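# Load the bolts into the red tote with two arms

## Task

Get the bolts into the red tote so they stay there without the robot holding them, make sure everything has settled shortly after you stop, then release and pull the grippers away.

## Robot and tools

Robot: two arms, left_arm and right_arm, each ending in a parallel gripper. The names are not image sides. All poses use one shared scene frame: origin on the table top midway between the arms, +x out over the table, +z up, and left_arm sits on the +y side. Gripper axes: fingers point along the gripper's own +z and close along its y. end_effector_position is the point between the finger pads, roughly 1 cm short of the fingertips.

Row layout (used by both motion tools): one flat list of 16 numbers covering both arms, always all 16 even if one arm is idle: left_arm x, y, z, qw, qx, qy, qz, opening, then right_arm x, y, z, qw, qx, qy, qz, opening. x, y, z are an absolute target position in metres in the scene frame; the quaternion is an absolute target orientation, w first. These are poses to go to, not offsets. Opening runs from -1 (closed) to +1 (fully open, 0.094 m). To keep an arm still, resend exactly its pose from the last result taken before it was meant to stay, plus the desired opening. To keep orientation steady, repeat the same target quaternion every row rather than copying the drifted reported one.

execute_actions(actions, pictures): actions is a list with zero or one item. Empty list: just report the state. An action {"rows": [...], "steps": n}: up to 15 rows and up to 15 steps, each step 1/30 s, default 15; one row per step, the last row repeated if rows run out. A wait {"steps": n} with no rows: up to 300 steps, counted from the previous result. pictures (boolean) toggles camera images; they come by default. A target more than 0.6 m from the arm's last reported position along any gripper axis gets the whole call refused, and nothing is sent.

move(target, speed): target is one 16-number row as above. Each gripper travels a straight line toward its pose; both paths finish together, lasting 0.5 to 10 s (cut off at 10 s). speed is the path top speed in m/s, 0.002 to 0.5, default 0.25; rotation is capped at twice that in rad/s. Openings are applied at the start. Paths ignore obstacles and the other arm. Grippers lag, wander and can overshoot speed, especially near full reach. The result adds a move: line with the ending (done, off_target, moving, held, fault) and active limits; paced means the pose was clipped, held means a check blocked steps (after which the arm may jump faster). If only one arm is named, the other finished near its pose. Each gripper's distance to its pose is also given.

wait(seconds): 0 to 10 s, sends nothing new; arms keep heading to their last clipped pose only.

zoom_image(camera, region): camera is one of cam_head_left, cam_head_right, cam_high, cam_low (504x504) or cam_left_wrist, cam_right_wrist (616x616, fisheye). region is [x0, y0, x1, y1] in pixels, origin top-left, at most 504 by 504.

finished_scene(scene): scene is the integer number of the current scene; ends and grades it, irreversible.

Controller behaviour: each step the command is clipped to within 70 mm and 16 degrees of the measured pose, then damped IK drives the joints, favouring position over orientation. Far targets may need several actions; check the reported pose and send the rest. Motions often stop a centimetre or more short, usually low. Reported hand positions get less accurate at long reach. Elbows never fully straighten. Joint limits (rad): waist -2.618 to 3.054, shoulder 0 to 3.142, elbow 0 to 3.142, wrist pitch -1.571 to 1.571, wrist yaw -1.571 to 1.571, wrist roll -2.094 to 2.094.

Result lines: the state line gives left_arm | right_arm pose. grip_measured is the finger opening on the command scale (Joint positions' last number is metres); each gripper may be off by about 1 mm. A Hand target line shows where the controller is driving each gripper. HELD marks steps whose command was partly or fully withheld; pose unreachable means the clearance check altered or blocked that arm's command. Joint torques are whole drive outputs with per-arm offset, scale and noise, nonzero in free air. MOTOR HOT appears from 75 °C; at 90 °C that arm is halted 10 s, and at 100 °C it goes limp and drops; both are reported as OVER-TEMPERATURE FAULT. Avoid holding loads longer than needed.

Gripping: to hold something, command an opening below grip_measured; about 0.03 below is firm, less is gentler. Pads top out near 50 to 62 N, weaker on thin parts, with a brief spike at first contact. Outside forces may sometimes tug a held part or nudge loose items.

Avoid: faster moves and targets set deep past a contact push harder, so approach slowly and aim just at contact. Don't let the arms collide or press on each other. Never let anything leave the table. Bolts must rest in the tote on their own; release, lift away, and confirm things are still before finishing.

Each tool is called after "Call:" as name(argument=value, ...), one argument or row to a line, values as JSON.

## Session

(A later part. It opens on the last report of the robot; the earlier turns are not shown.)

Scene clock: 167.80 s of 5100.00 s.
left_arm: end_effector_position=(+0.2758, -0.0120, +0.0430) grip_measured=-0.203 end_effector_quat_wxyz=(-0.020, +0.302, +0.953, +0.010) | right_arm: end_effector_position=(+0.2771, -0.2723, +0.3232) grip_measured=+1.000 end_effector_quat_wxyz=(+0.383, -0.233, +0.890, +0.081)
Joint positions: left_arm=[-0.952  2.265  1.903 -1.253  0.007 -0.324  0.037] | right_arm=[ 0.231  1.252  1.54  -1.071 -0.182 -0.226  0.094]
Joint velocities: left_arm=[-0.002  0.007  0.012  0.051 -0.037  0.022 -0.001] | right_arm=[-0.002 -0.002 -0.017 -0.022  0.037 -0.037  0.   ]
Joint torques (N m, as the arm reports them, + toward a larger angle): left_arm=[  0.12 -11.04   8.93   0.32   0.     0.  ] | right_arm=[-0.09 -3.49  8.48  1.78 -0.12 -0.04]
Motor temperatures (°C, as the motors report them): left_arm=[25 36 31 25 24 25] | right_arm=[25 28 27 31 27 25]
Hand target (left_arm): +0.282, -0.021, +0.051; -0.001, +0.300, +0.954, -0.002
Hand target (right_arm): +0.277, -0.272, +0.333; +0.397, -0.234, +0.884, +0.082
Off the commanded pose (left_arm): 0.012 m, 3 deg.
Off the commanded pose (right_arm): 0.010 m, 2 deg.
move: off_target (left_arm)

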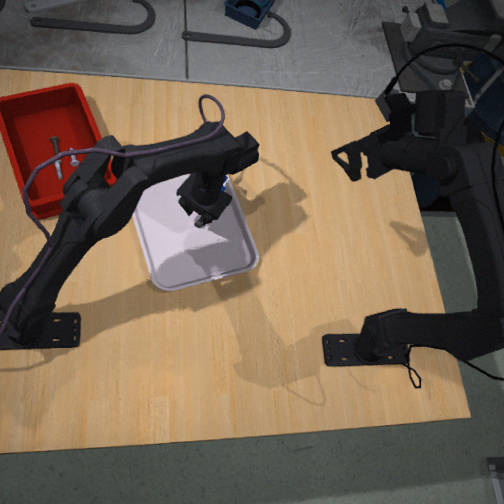

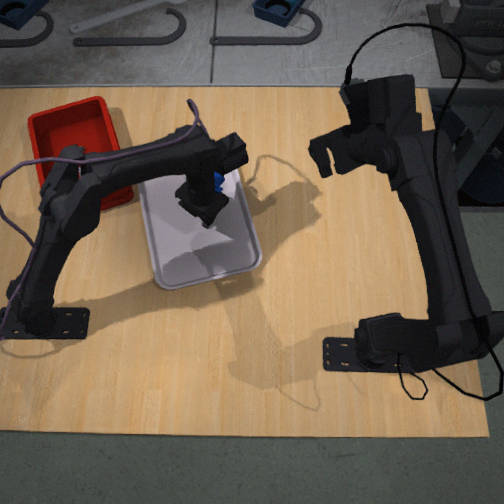

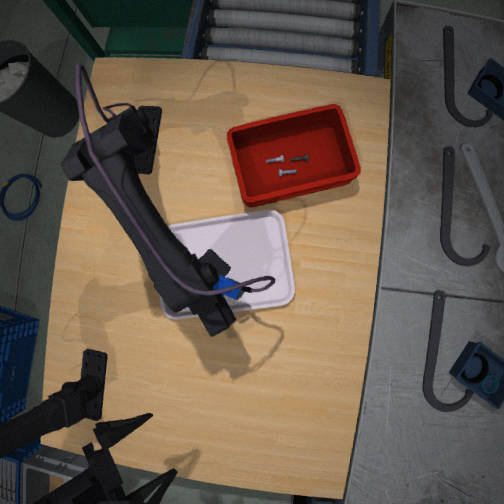

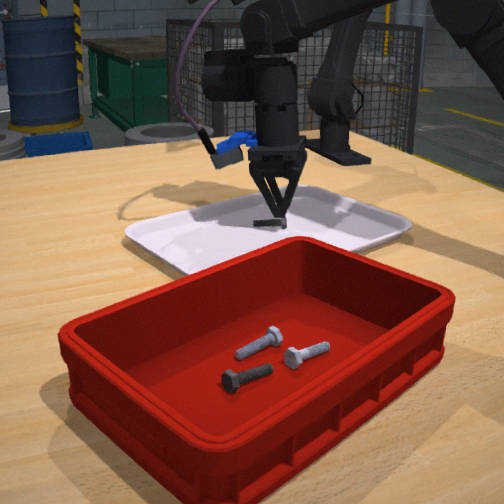

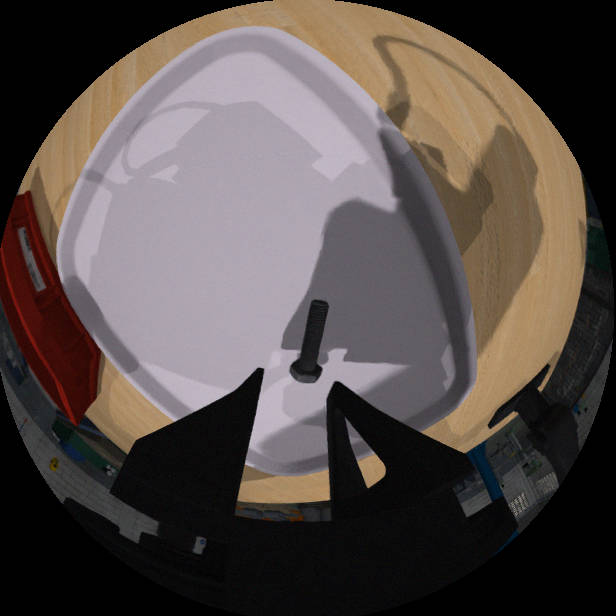

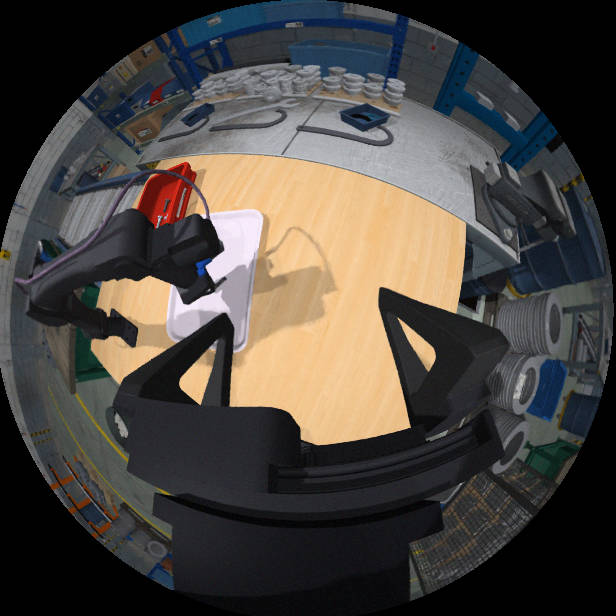

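Forward .015, right .005 → (.285,-.025).

Call:
move(
  target=[0.287,-0.027,0.016,0,0.3,0.954,0,-0.2,0.277,-0.272,0.333,0.397,-0.234,0.884,0.082,1],
  speed=0.05,
)

Call:
execute_actions(
  actions=[
    {"rows":[[0.287,-0.027,0.016,0,0.3,0.954,0,-0.885,0.277,-0.272,0.333,0.397,-0.234,0.884,0.082,1]]},
  ],
)

Scene clock: 173.90 s of 5100.00 s.
left_arm: end_effector_position=(+0.2869, -0.0271, +0.0203) grip_measured=-0.203 end_effector_quat_wxyz=(-0.003, +0.301, +0.954, -0.002) | right_arm: end_effector_position=(+0.2771, -0.2723, +0.3232) grip_measured=+1.000 end_effector_quat_wxyz=(+0.383, -0.233, +0.890, +0.081)
Joint positions: left_arm=[-0.952  2.318  1.903 -1.158  0.007 -0.327  0.037] | right_arm=[ 0.231  1.252  1.54  -1.071 -0.182 -0.226  0.094]
Joint velocities: left_arm=[-0.017 -0.002  0.012  0.007 -0.022 -0.022 -0.001] | right_arm=[-0.002 -0.012  0.007 -0.007 -0.007 -0.051  0.   ]
Joint torques (N m, as the arm reports them, + toward a larger angle): left_arm=[ -0.08 -10.93   5.16   0.38  -0.09  -0.05] | right_arm=[-0.08 -3.49  8.45  1.76 -0.14 -0.03]
Motor temperatures (°C, as the motors report them): left_arm=[25 36 31 25 24 25] | right_arm=[25 28 28 31 27 25]
Hand target (left_arm): +0.287, -0.027, +0.016; -0.000, +0.300, +0.954, +0.000
Hand target (right_arm): +0.277, -0.272, +0.333; +0.397, -0.234, +0.884, +0.082
Off the commanded pose (left_arm): 0.004 m, 0 deg.
Off the commanded pose (right_arm): 0.010 m, 2 deg.
After step 90, 2.03 s passed at rest.
move: done

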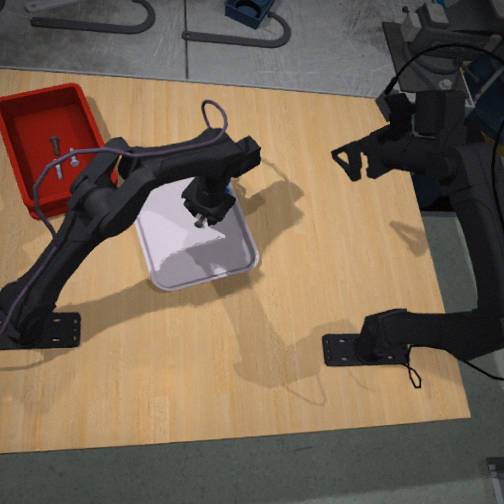

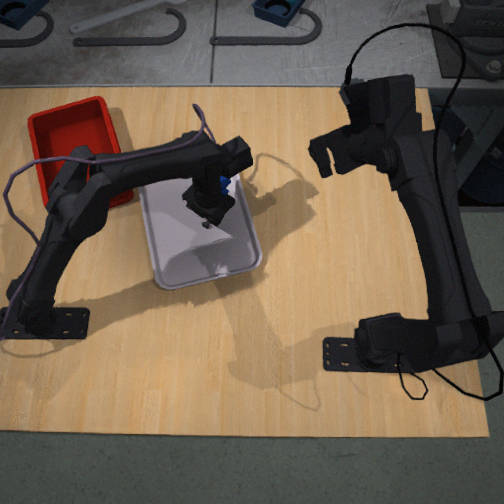

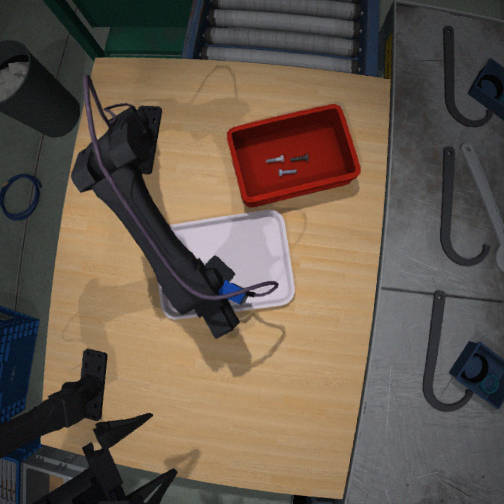

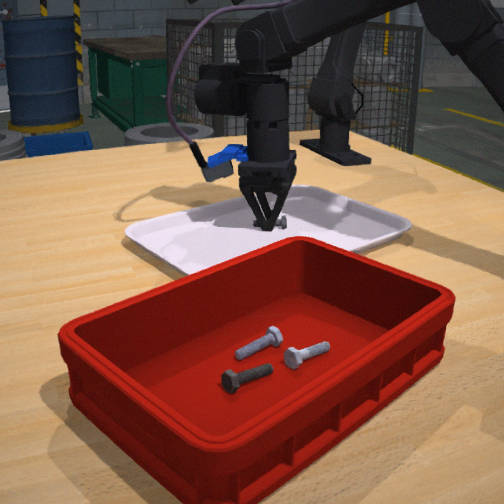

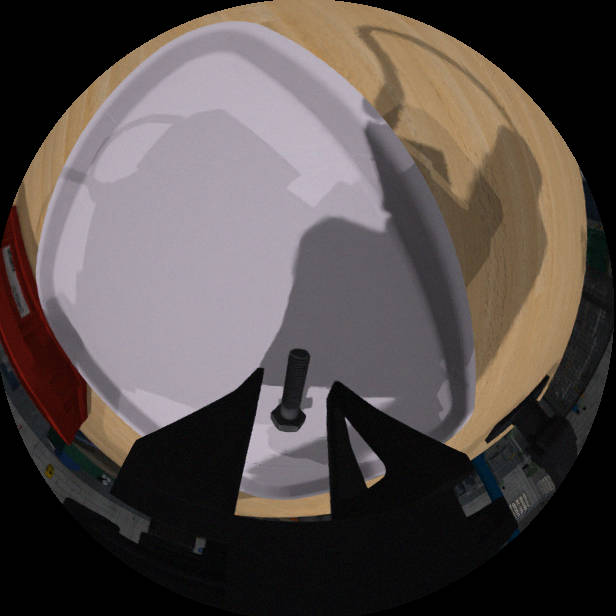

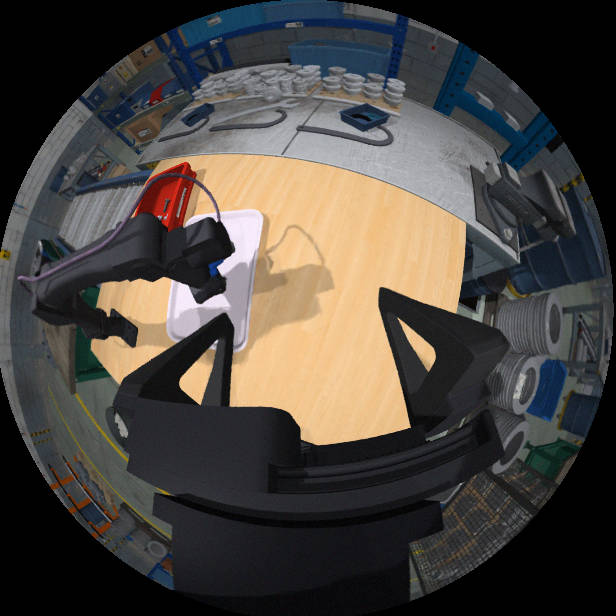

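Scene clock: 174.40 s of 5100.00 s.
left_arm: end_effector_position=(+0.2871, -0.0274, +0.0203) grip_measured=-0.856 end_effector_quat_wxyz=(-0.002, +0.301, +0.954, -0.003) | right_arm: end_effector_position=(+0.2771, -0.2723, +0.3232) grip_measured=+1.000 end_effector_quat_wxyz=(+0.383, -0.233, +0.890, +0.081)
Joint positions: left_arm=[-0.952  2.318  1.903 -1.157  0.007 -0.327  0.007] | right_arm=[ 0.231  1.252  1.54  -1.071 -0.182 -0.226  0.094]
Joint velocities: left_arm=[ 0.002 -0.002 -0.007  0.051  0.037 -0.037 -0.001] | right_arm=[-0.002 -0.012 -0.022 -0.037  0.007  0.007  0.   ]
Joint torques (N m, as the arm reports them, + toward a larger angle): left_arm=[  0.11 -11.23   5.     0.39  -0.03  -0.01] | right_arm=[-0.07 -3.42  8.43  1.78 -0.12 -0.05]
Motor temperatures (°C, as the motors report them): left_arm=[25 36 31 25 24 25] | right_arm=[25 28 28 31 27 25]
Hand target (left_arm): +0.287, -0.027, +0.016; -0.000, +0.300, +0.954, +0.000
Hand target (right_arm): +0.277, -0.272, +0.333; +0.397, -0.234, +0.884, +0.082
Off the commanded pose (left_arm): 0.004 m, 0 deg.
Off the commanded pose (right_arm): 0.010 m, 2 deg.
Steps of this call (steps 1 to 15: all 15 steps of this action). Readings (end_effector_position):
1: left_arm (+0.2870, -0.0272, +0.0203) | right_arm (+0.2771, -0.2723, +0.3232)
2: left_arm (+0.2870, -0.0273, +0.0203) | right_arm (+0.2771, -0.2723, +0.3232)
4: left_arm (+0.2871, -0.0274, +0.0203) | right_arm (+0.2771, -0.2723, +0.3232)
8: left_arm (+0.2871, -0.0274, +0.0203) | right_arm (+0.2771, -0.2723, +0.3232)
15: the state above

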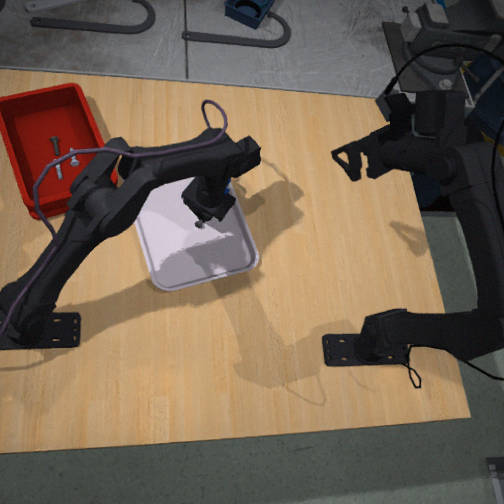

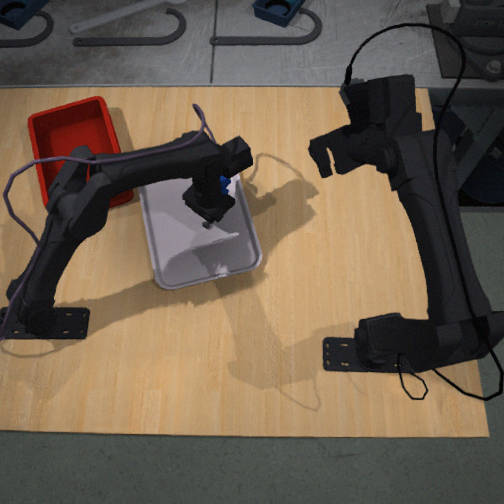

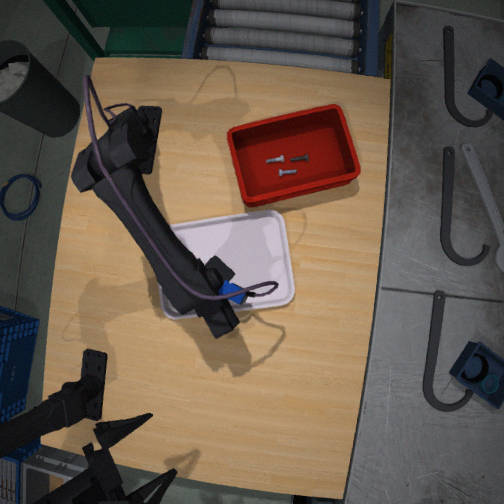

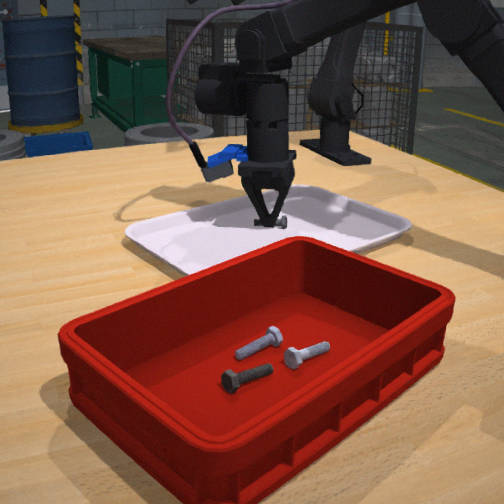

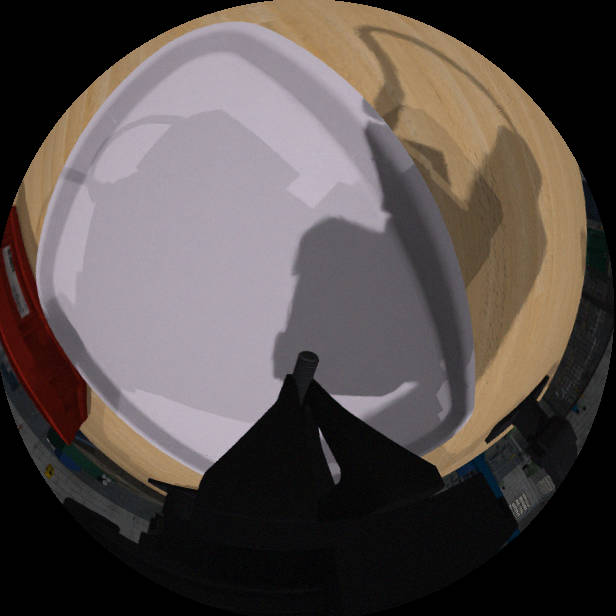

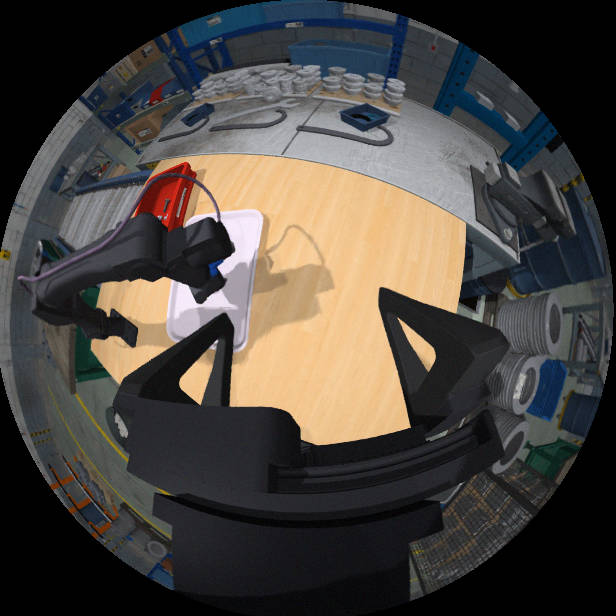

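Place at (.375,.262), behind D.

Call:
move(
  target=[0.32,0.08,0.145,0,0.2,0.98,0,-0.885,0.277,-0.272,0.333,0.397,-0.234,0.884,0.082,1],
)

Call:
move(
  target=[0.378,0.265,0.14,0,-0.13,0.99,0,-0.885,0.277,-0.272,0.333,0.397,-0.234,0.884,0.082,1],
)

Call:
move(
  target=[0.378,0.265,0.023,0,-0.13,0.99,0,-0.885,0.277,-0.272,0.333,0.397,-0.234,0.884,0.082,1],
  speed=0.12,
)

Call:
execute_actions(
  actions=[
    {"rows":[[0.378,0.265,0.023,0,-0.13,0.99,0,-0.5,0.277,-0.272,0.333,0.397,-0.234,0.884,0.082,1]],"steps":10},
  ],
  pictures=false,
)

Call:
move(
  target=[0.36,0.265,0.19,0,-0.13,0.99,0,-0.5,0.277,-0.272,0.333,0.397,-0.234,0.884,0.082,1],
)

Scene clock: 185.57 s of 5100.00 s.
left_arm: end_effector_position=(+0.3177, +0.0810, +0.1296) grip_measured=-0.856 end_effector_quat_wxyz=(-0.014, +0.197, +0.980, +0.006) | right_arm: end_effector_position=(+0.2771, -0.2723, +0.3232) grip_measured=+1.000 end_effector_quat_wxyz=(+0.383, -0.233, +0.890, +0.081)
Joint positions: left_arm=[-0.723  2.064  1.93  -1.467  0.003 -0.313  0.007] | right_arm=[ 0.231  1.252  1.54  -1.071 -0.182 -0.226  0.094]
Joint velocities: left_arm=[ 0.007 -0.002 -0.002 -0.007  0.095 -0.037  0.   ] | right_arm=[ 0.007 -0.007  0.012  0.081 -0.037  0.022  0.   ]
Joint torques (N m, as the arm reports them, + toward a larger angle): left_arm=[  0.05 -10.92   9.09  -0.01  -0.11   0.09] | right_arm=[-0.11 -3.51  8.48  1.78 -0.12 -0.02]
Motor temperatures (°C, as the motors report them): left_arm=[25 36 31 25 24 25] | right_arm=[25 28 28 32 27 25]
Hand target (left_arm): +0.319, +0.082, +0.145; +0.002, +0.200, +0.980, +0.002
Hand target (right_arm): +0.277, -0.272, +0.333; +0.397, -0.234, +0.884, +0.082
Off the commanded pose (left_arm): 0.016 m, 2 deg.
Off the commanded pose (right_arm): 0.010 m, 2 deg.
After step 90, 6.83 s passed at rest.
move: off_target (left_arm)

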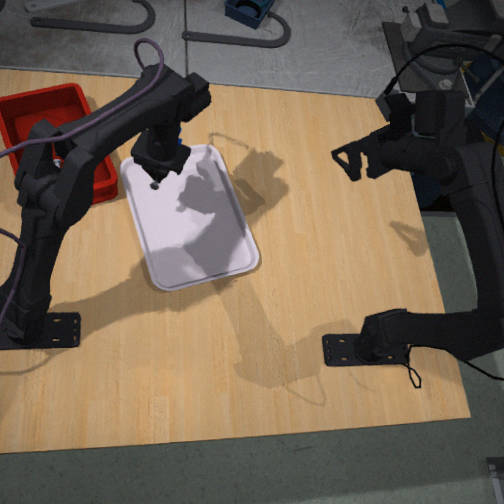

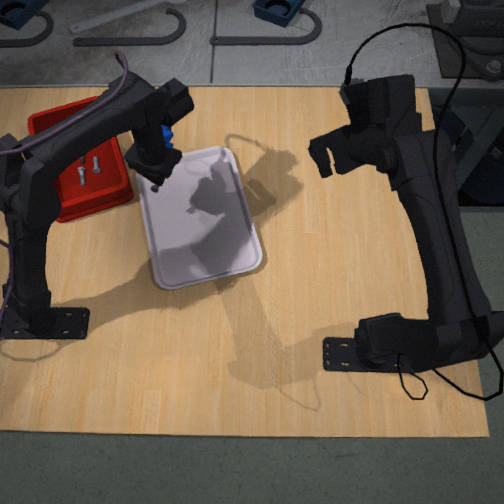

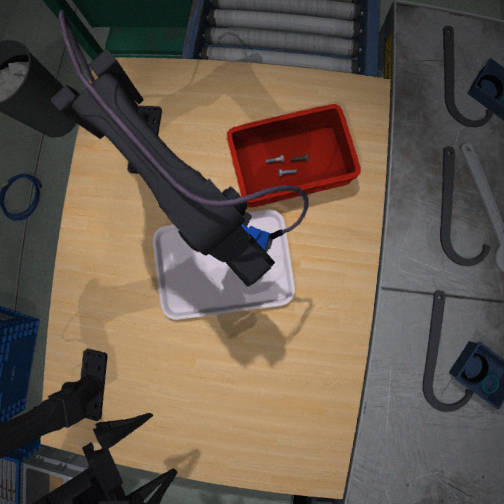

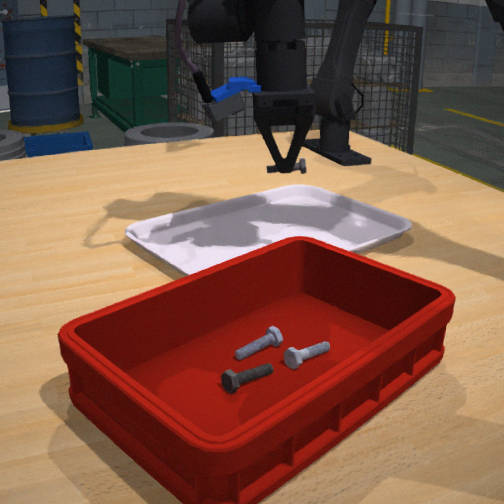

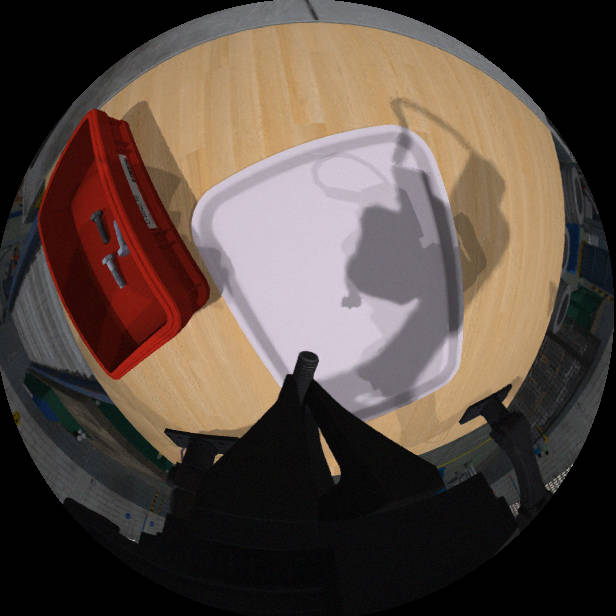

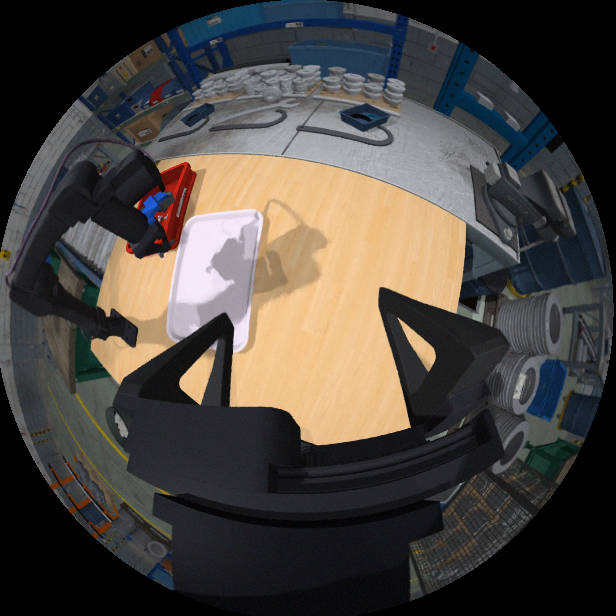

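Scene clock: 187.27 s of 5100.00 s.
left_arm: end_effector_position=(+0.3727, +0.2671, +0.1281) grip_measured=-0.856 end_effector_quat_wxyz=(-0.022, -0.127, +0.992, +0.009) | right_arm: end_effector_position=(+0.2771, -0.2723, +0.3232) grip_measured=+1.000 end_effector_quat_wxyz=(+0.383, -0.233, +0.890, +0.081)
Joint positions: left_arm=[-0.206  1.943  1.749 -1.424 -0.004 -0.449  0.007] | right_arm=[ 0.231  1.252  1.54  -1.071 -0.182 -0.226  0.094]
Joint velocities: left_arm=[ 0.002 -0.007 -0.012 -0.007 -0.007  0.037 -0.001] | right_arm=[ 0.017  0.017  0.017 -0.037 -0.037  0.007  0.   ]
Joint torques (N m, as the arm reports them, + toward a larger angle): left_arm=[ -0.05 -10.62   7.29   0.26  -0.09  -0.02] | right_arm=[-0.14 -3.44  8.44  1.78 -0.14 -0.02]
Motor temperatures (°C, as the motors report them): left_arm=[25 36 30 25 24 25] | right_arm=[25 28 28 32 27 25]
Hand target (left_arm): +0.377, +0.267, +0.140; +0.002, -0.130, +0.991, +0.005
Hand target (right_arm): +0.277, -0.272, +0.333; +0.397, -0.234, +0.884, +0.082
Off the commanded pose (left_arm): 0.013 m, 3 deg.
Off the commanded pose (right_arm): 0.010 m, 2 deg.
move: off_target (left_arm)

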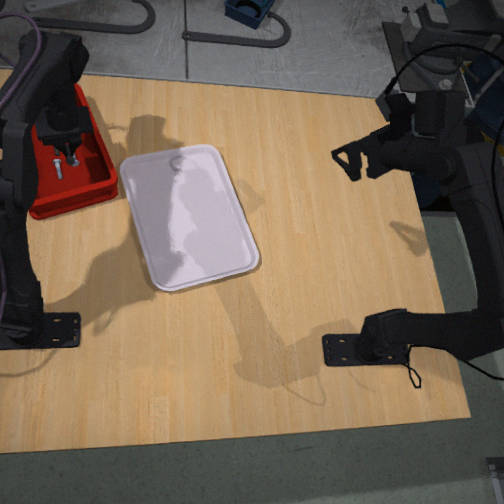

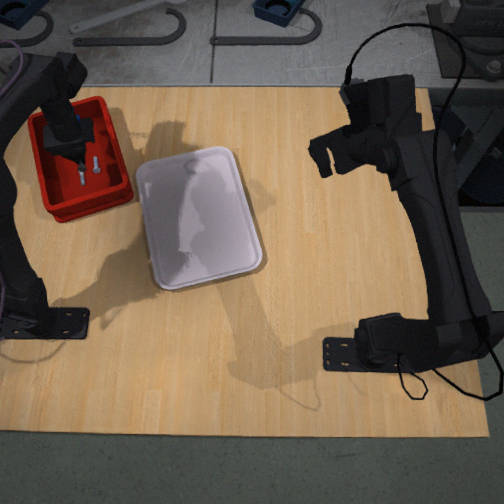

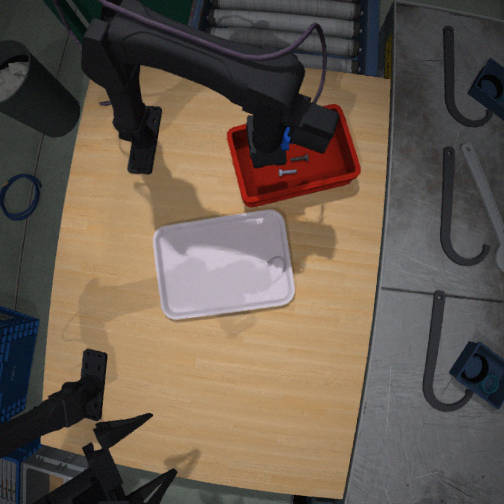

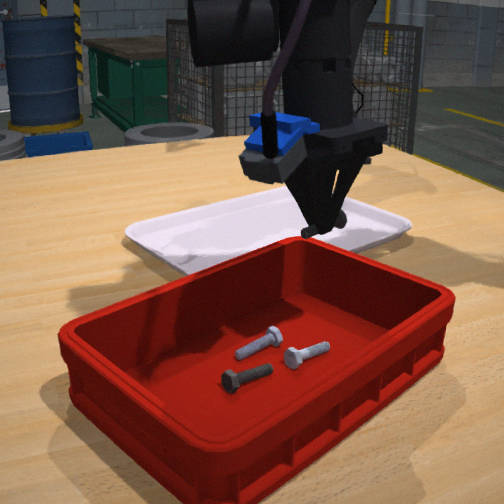

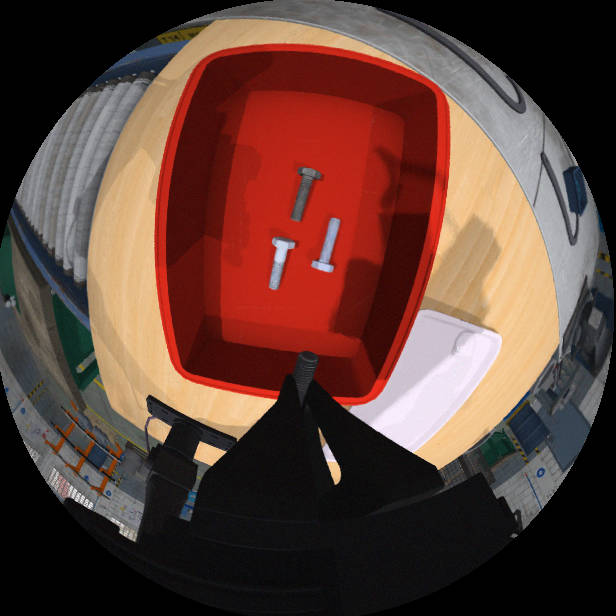

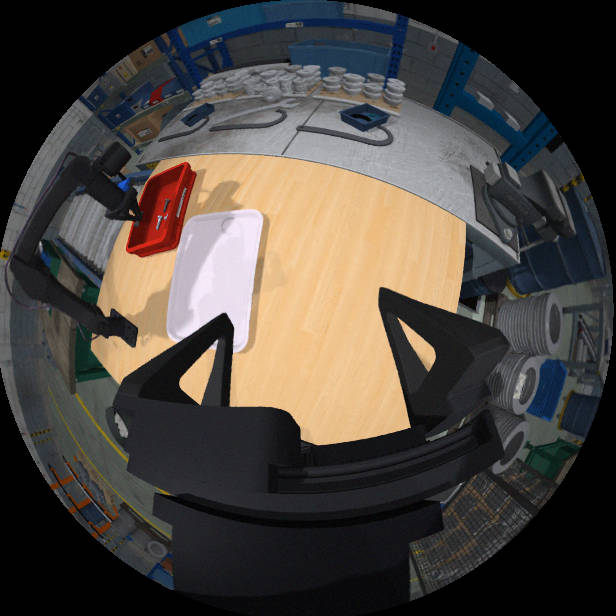

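Scene clock: 188.63 s of 5100.00 s.
left_arm: end_effector_position=(+0.3716, +0.2673, +0.0239) grip_measured=-0.856 end_effector_quat_wxyz=(-0.015, -0.128, +0.992, +0.007) | right_arm: end_effector_position=(+0.2771, -0.2723, +0.3232) grip_measured=+1.000 end_effector_quat_wxyz=(+0.383, -0.233, +0.890, +0.081)
Joint positions: left_arm=[-0.206  1.988  1.392 -1.008 -0.004 -0.45   0.007] | right_arm=[ 0.231  1.252  1.54  -1.071 -0.182 -0.226  0.094]
Joint velocities: left_arm=[-0.012  0.002 -0.022  0.066  0.007 -0.022 -0.   ] | right_arm=[-0.002  0.007 -0.017 -0.022 -0.022  0.022  0.   ]
Joint torques (N m, as the arm reports them, + toward a larger angle): left_arm=[-0.09 -8.7   5.78  0.54  0.05  0.01] | right_arm=[-0.06 -3.47  8.45  1.8  -0.12 -0.05]
Motor temperatures (°C, as the motors report them): left_arm=[25 36 30 25 24 25] | right_arm=[25 28 28 32 27 25]
Hand target (left_arm): +0.379, +0.265, +0.023; -0.000, -0.130, +0.992, +0.000
Hand target (right_arm): +0.277, -0.272, +0.333; +0.397, -0.234, +0.884, +0.082
Off the commanded pose (left_arm): 0.007 m, 2 deg.
Off the commanded pose (right_arm): 0.010 m, 2 deg.
move: done

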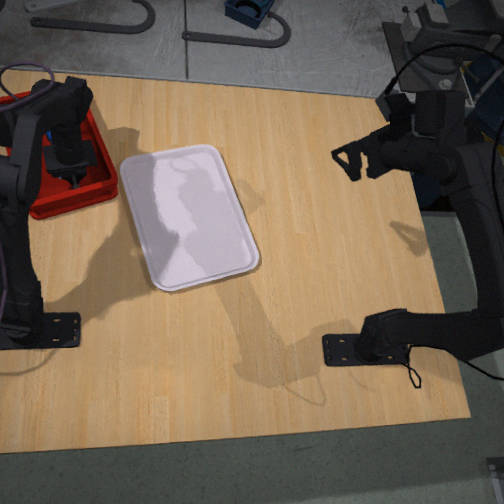

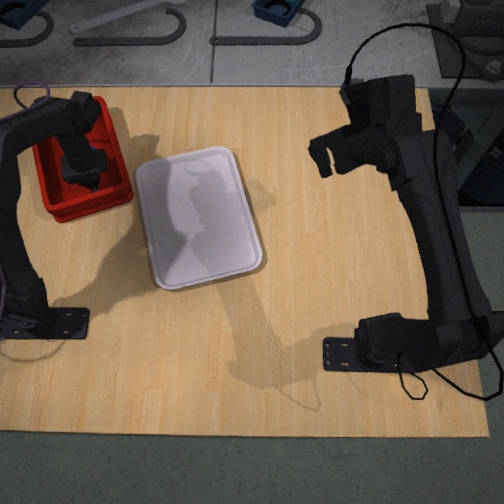

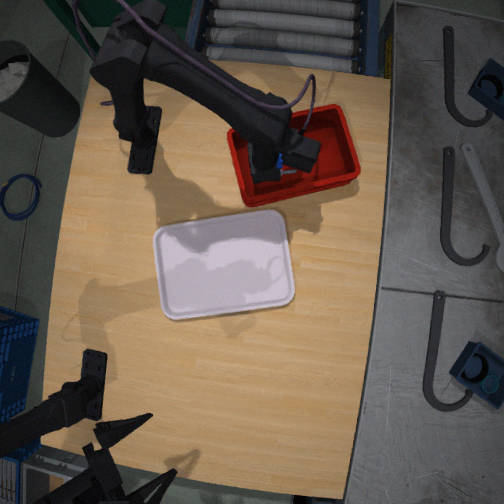

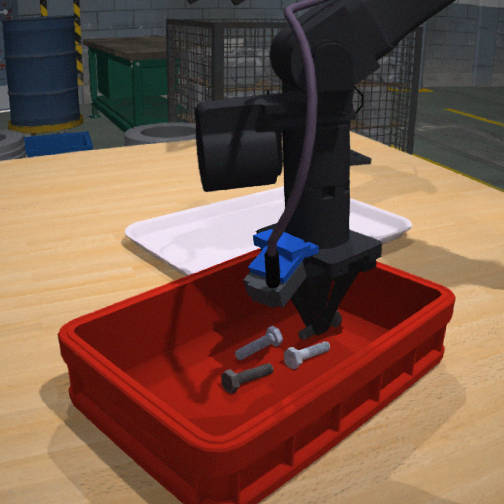

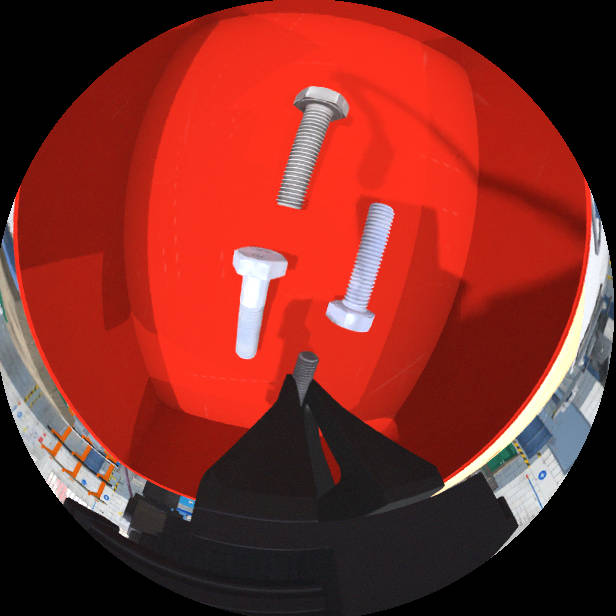

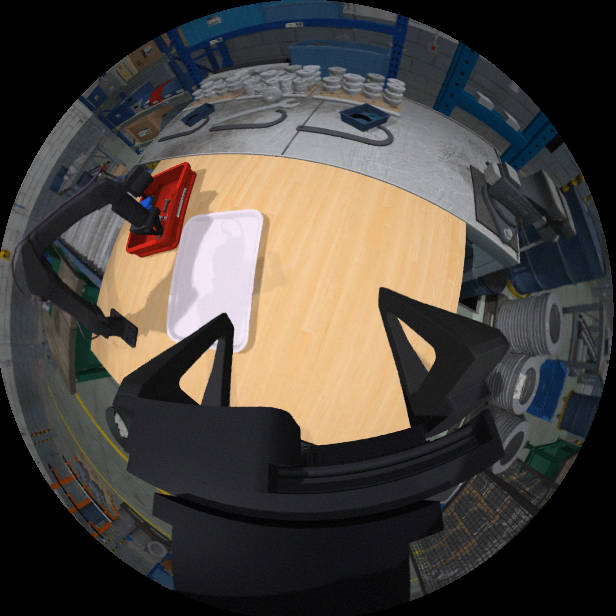

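Scene clock: 188.97 s of 5100.00 s.
left_arm: end_effector_position=(+0.3761, +0.2664, +0.0238) grip_measured=-0.503 end_effector_quat_wxyz=(-0.007, -0.128, +0.992, +0.004) | right_arm: end_effector_position=(+0.2771, -0.2723, +0.3232) grip_measured=+1.000 end_effector_quat_wxyz=(+0.383, -0.233, +0.890, +0.081)
Joint positions: left_arm=[-0.206  1.988  1.392 -0.99  -0.004 -0.45   0.023] | right_arm=[ 0.231  1.252  1.54  -1.071 -0.182 -0.226  0.094]
Joint velocities: left_arm=[ 0.012 -0.017  0.007  0.066 -0.037 -0.066  0.   ] | right_arm=[-0.007 -0.007 -0.007 -0.007  0.051  0.051  0.   ]
Joint torques (N m, as the arm reports them, + toward a larger angle): left_arm=[ 0.   -8.63  5.22  0.41 -0.03 -0.05] | right_arm=[-0.06 -3.49  8.48  1.79 -0.12 -0.03]
Motor temperatures (°C, as the motors report them): left_arm=[25 36 30 25 24 25] | right_arm=[25 28 28 32 27 25]
Hand target (left_arm): +0.378, +0.265, +0.023; -0.000, -0.130, +0.991, +0.000
Hand target (right_arm): +0.277, -0.272, +0.333; +0.397, -0.234, +0.884, +0.082
Off the commanded pose (left_arm): 0.002 m, 1 deg.
Off the commanded pose (right_arm): 0.010 m, 2 deg.
Steps of this call (steps 1 to 10: all 10 steps of this action). Readings (end_effector_position):
1: left_arm (+0.3718, +0.2673, +0.0239) | right_arm (+0.2771, -0.2723, +0.3232)
2: left_arm (+0.3726, +0.2671, +0.0238) | right_arm (+0.2771, -0.2723, +0.3232)
4: left_arm (+0.3741, +0.2668, +0.0238) | right_arm (+0.2771, -0.2723, +0.3232)
8: left_arm (+0.3757, +0.2665, +0.0238) | right_arm (+0.2771, -0.2723, +0.3232)
10: the state above

Scene clock: 190.57 s of 5100.00 s.
left_arm: end_effector_position=(+0.3617, +0.2692, +0.1780) grip_measured=-0.503 end_effector_quat_wxyz=(+0.006, -0.133, +0.991, +0.000) | right_arm: end_effector_position=(+0.2771, -0.2723, +0.3232) grip_measured=+1.000 end_effector_quat_wxyz=(+0.383, -0.233, +0.890, +0.081)
Joint positions: left_arm=[-0.206  1.863  1.843 -1.539 -0.004 -0.46   0.023] | right_arm=[ 0.231  1.252  1.54  -1.071 -0.182 -0.226  0.094]
Joint velocities: left_arm=[ 0.012 -0.022  0.017  0.037  0.037  0.022 -0.   ] | right_arm=[ 0.007 -0.002 -0.002  0.037  0.037 -0.037  0.   ]
Joint torques (N m, as the arm reports them, + toward a larger angle): left_arm=[-0.57 -9.22  8.09  0.06 -0.01 -0.02] | right_arm=[-0.08 -3.46  8.48  1.77 -0.11 -0.03]
Motor temperatures (°C, as the motors report them): left_arm=[25 36 31 25 24 25] | right_arm=[25 28 28 32 27 25]
Hand target (left_arm): +0.358, +0.265, +0.189; +0.016, -0.130, +0.991, -0.006
Hand target (right_arm): +0.277, -0.272, +0.333; +0.397, -0.234, +0.884, +0.082
Off the commanded pose (left_arm): 0.013 m, 1 deg.
Off the commanded pose (right_arm): 0.010 m, 2 deg.
joint sent to its limit (left arm) — the command would take joint 4 (wrist pitch) past its lower limit, so that joint was sent only as far as its limit.
move: off_target (left_arm)

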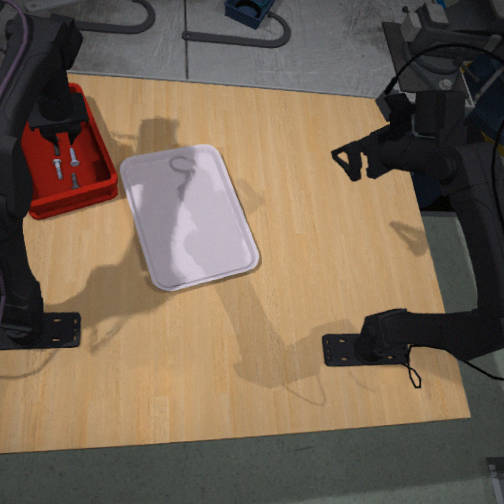

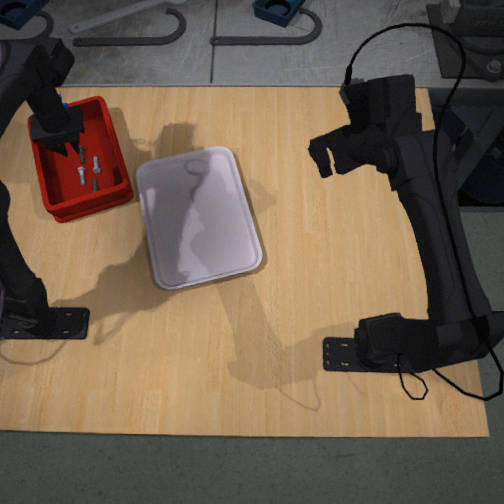

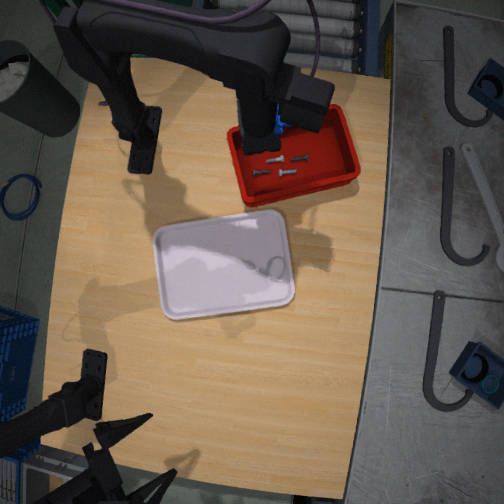

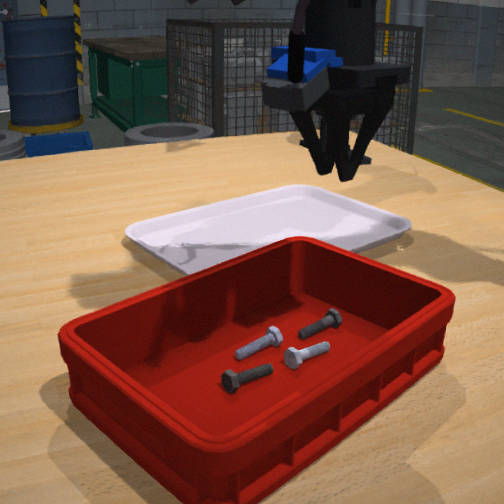

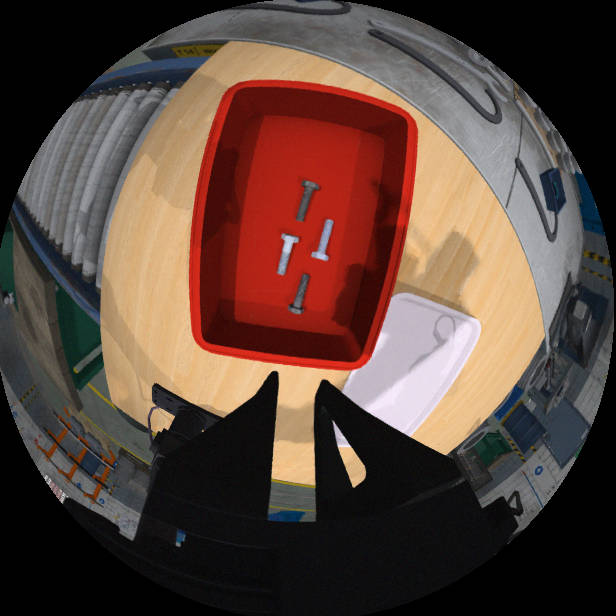

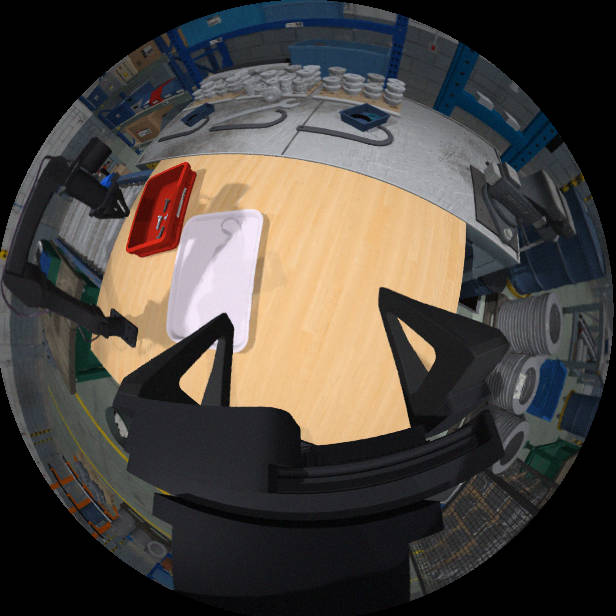

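Call:
move(
  target=[0.22,0.2,0.19,0,-0.13,0.99,0,-0.5,0.277,-0.272,0.333,0.397,-0.234,0.884,0.082,1],
)

Call:
finished_scene(
  scene=1,
)

Scene clock: 195.93 s of 5100.00 s.
left_arm: end_effector_position=(+0.2267, +0.1946, +0.1862) grip_measured=-0.503 end_effector_quat_wxyz=(-0.003, -0.129, +0.992, -0.005) | right_arm: end_effector_position=(+0.2771, -0.2723, +0.3232) grip_measured=+1.000 end_effector_quat_wxyz=(+0.383, -0.233, +0.890, +0.081)
Joint positions: left_arm=[-0.609  1.494  1.465 -1.539  0.01  -0.855  0.023] | right_arm=[ 0.231  1.252  1.54  -1.071 -0.182 -0.226  0.094]
Joint velocities: left_arm=[ 0.022 -0.017 -0.002  0.007  0.007  0.007  0.   ] | right_arm=[ 0.002 -0.012  0.002 -0.007 -0.022 -0.066  0.   ]
Joint torques (N m, as the arm reports them, + toward a larger angle): left_arm=[-0.53 -6.32  5.31  0.07  0.01 -0.08] | right_arm=[-0.11 -3.47  8.47  1.79 -0.15 -0.03]
Motor temperatures (°C, as the motors report them): left_arm=[25 35 31 25 24 25] | right_arm=[25 28 28 32 27 25]
Hand target (left_arm): +0.220, +0.197, +0.189; -0.002, -0.130, +0.991, -0.005
Hand target (right_arm): +0.277, -0.272, +0.333; +0.397, -0.234, +0.884, +0.082
Off the commanded pose (left_arm): 0.009 m, 1 deg.
Off the commanded pose (right_arm): 0.010 m, 2 deg.
After step 90, 1.10 s passed at rest.
move: done

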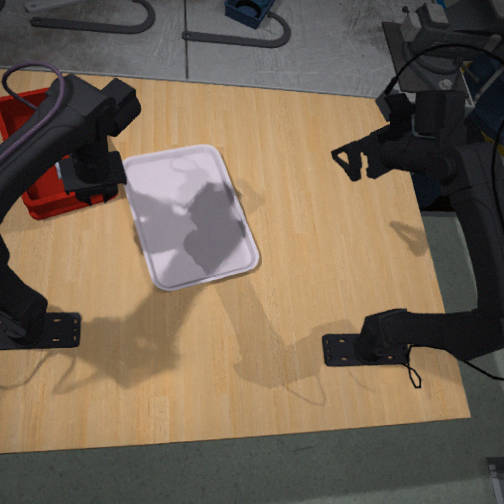

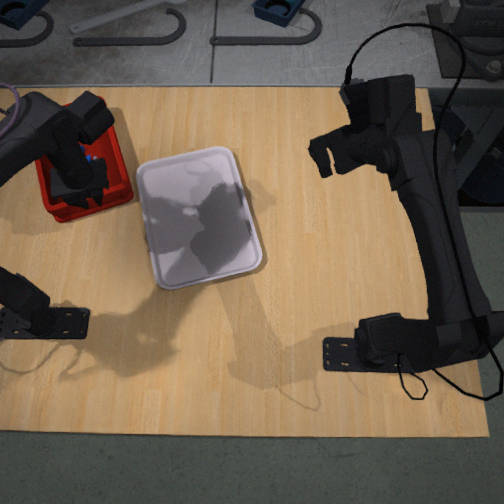

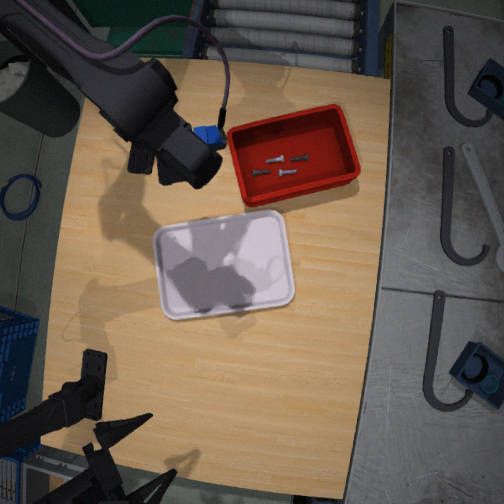

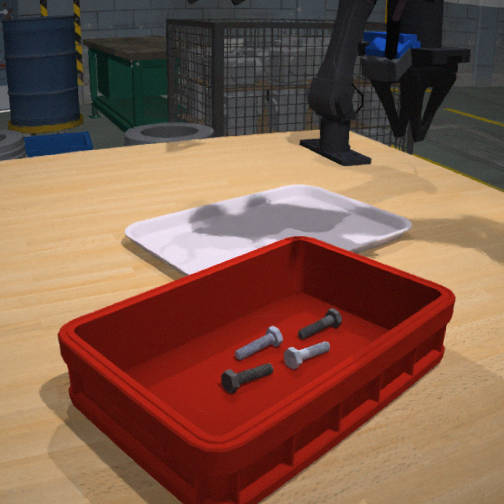

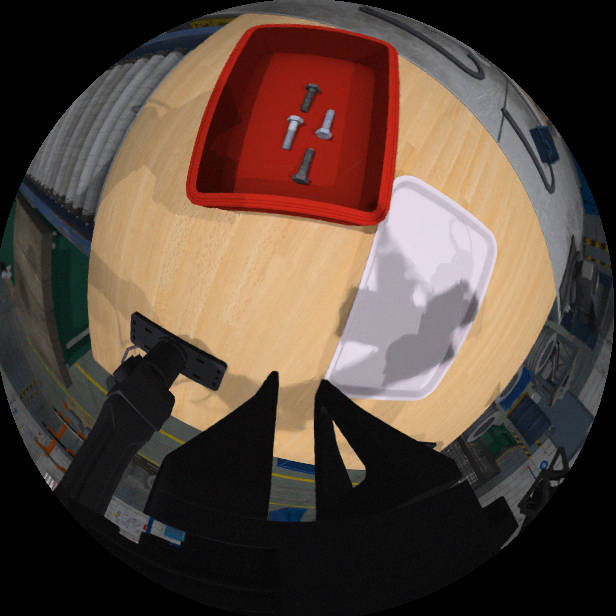

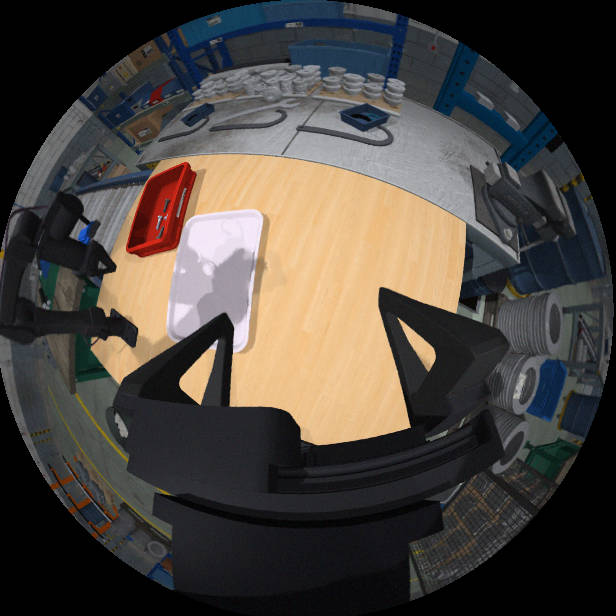

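The scene is finished: the task was done.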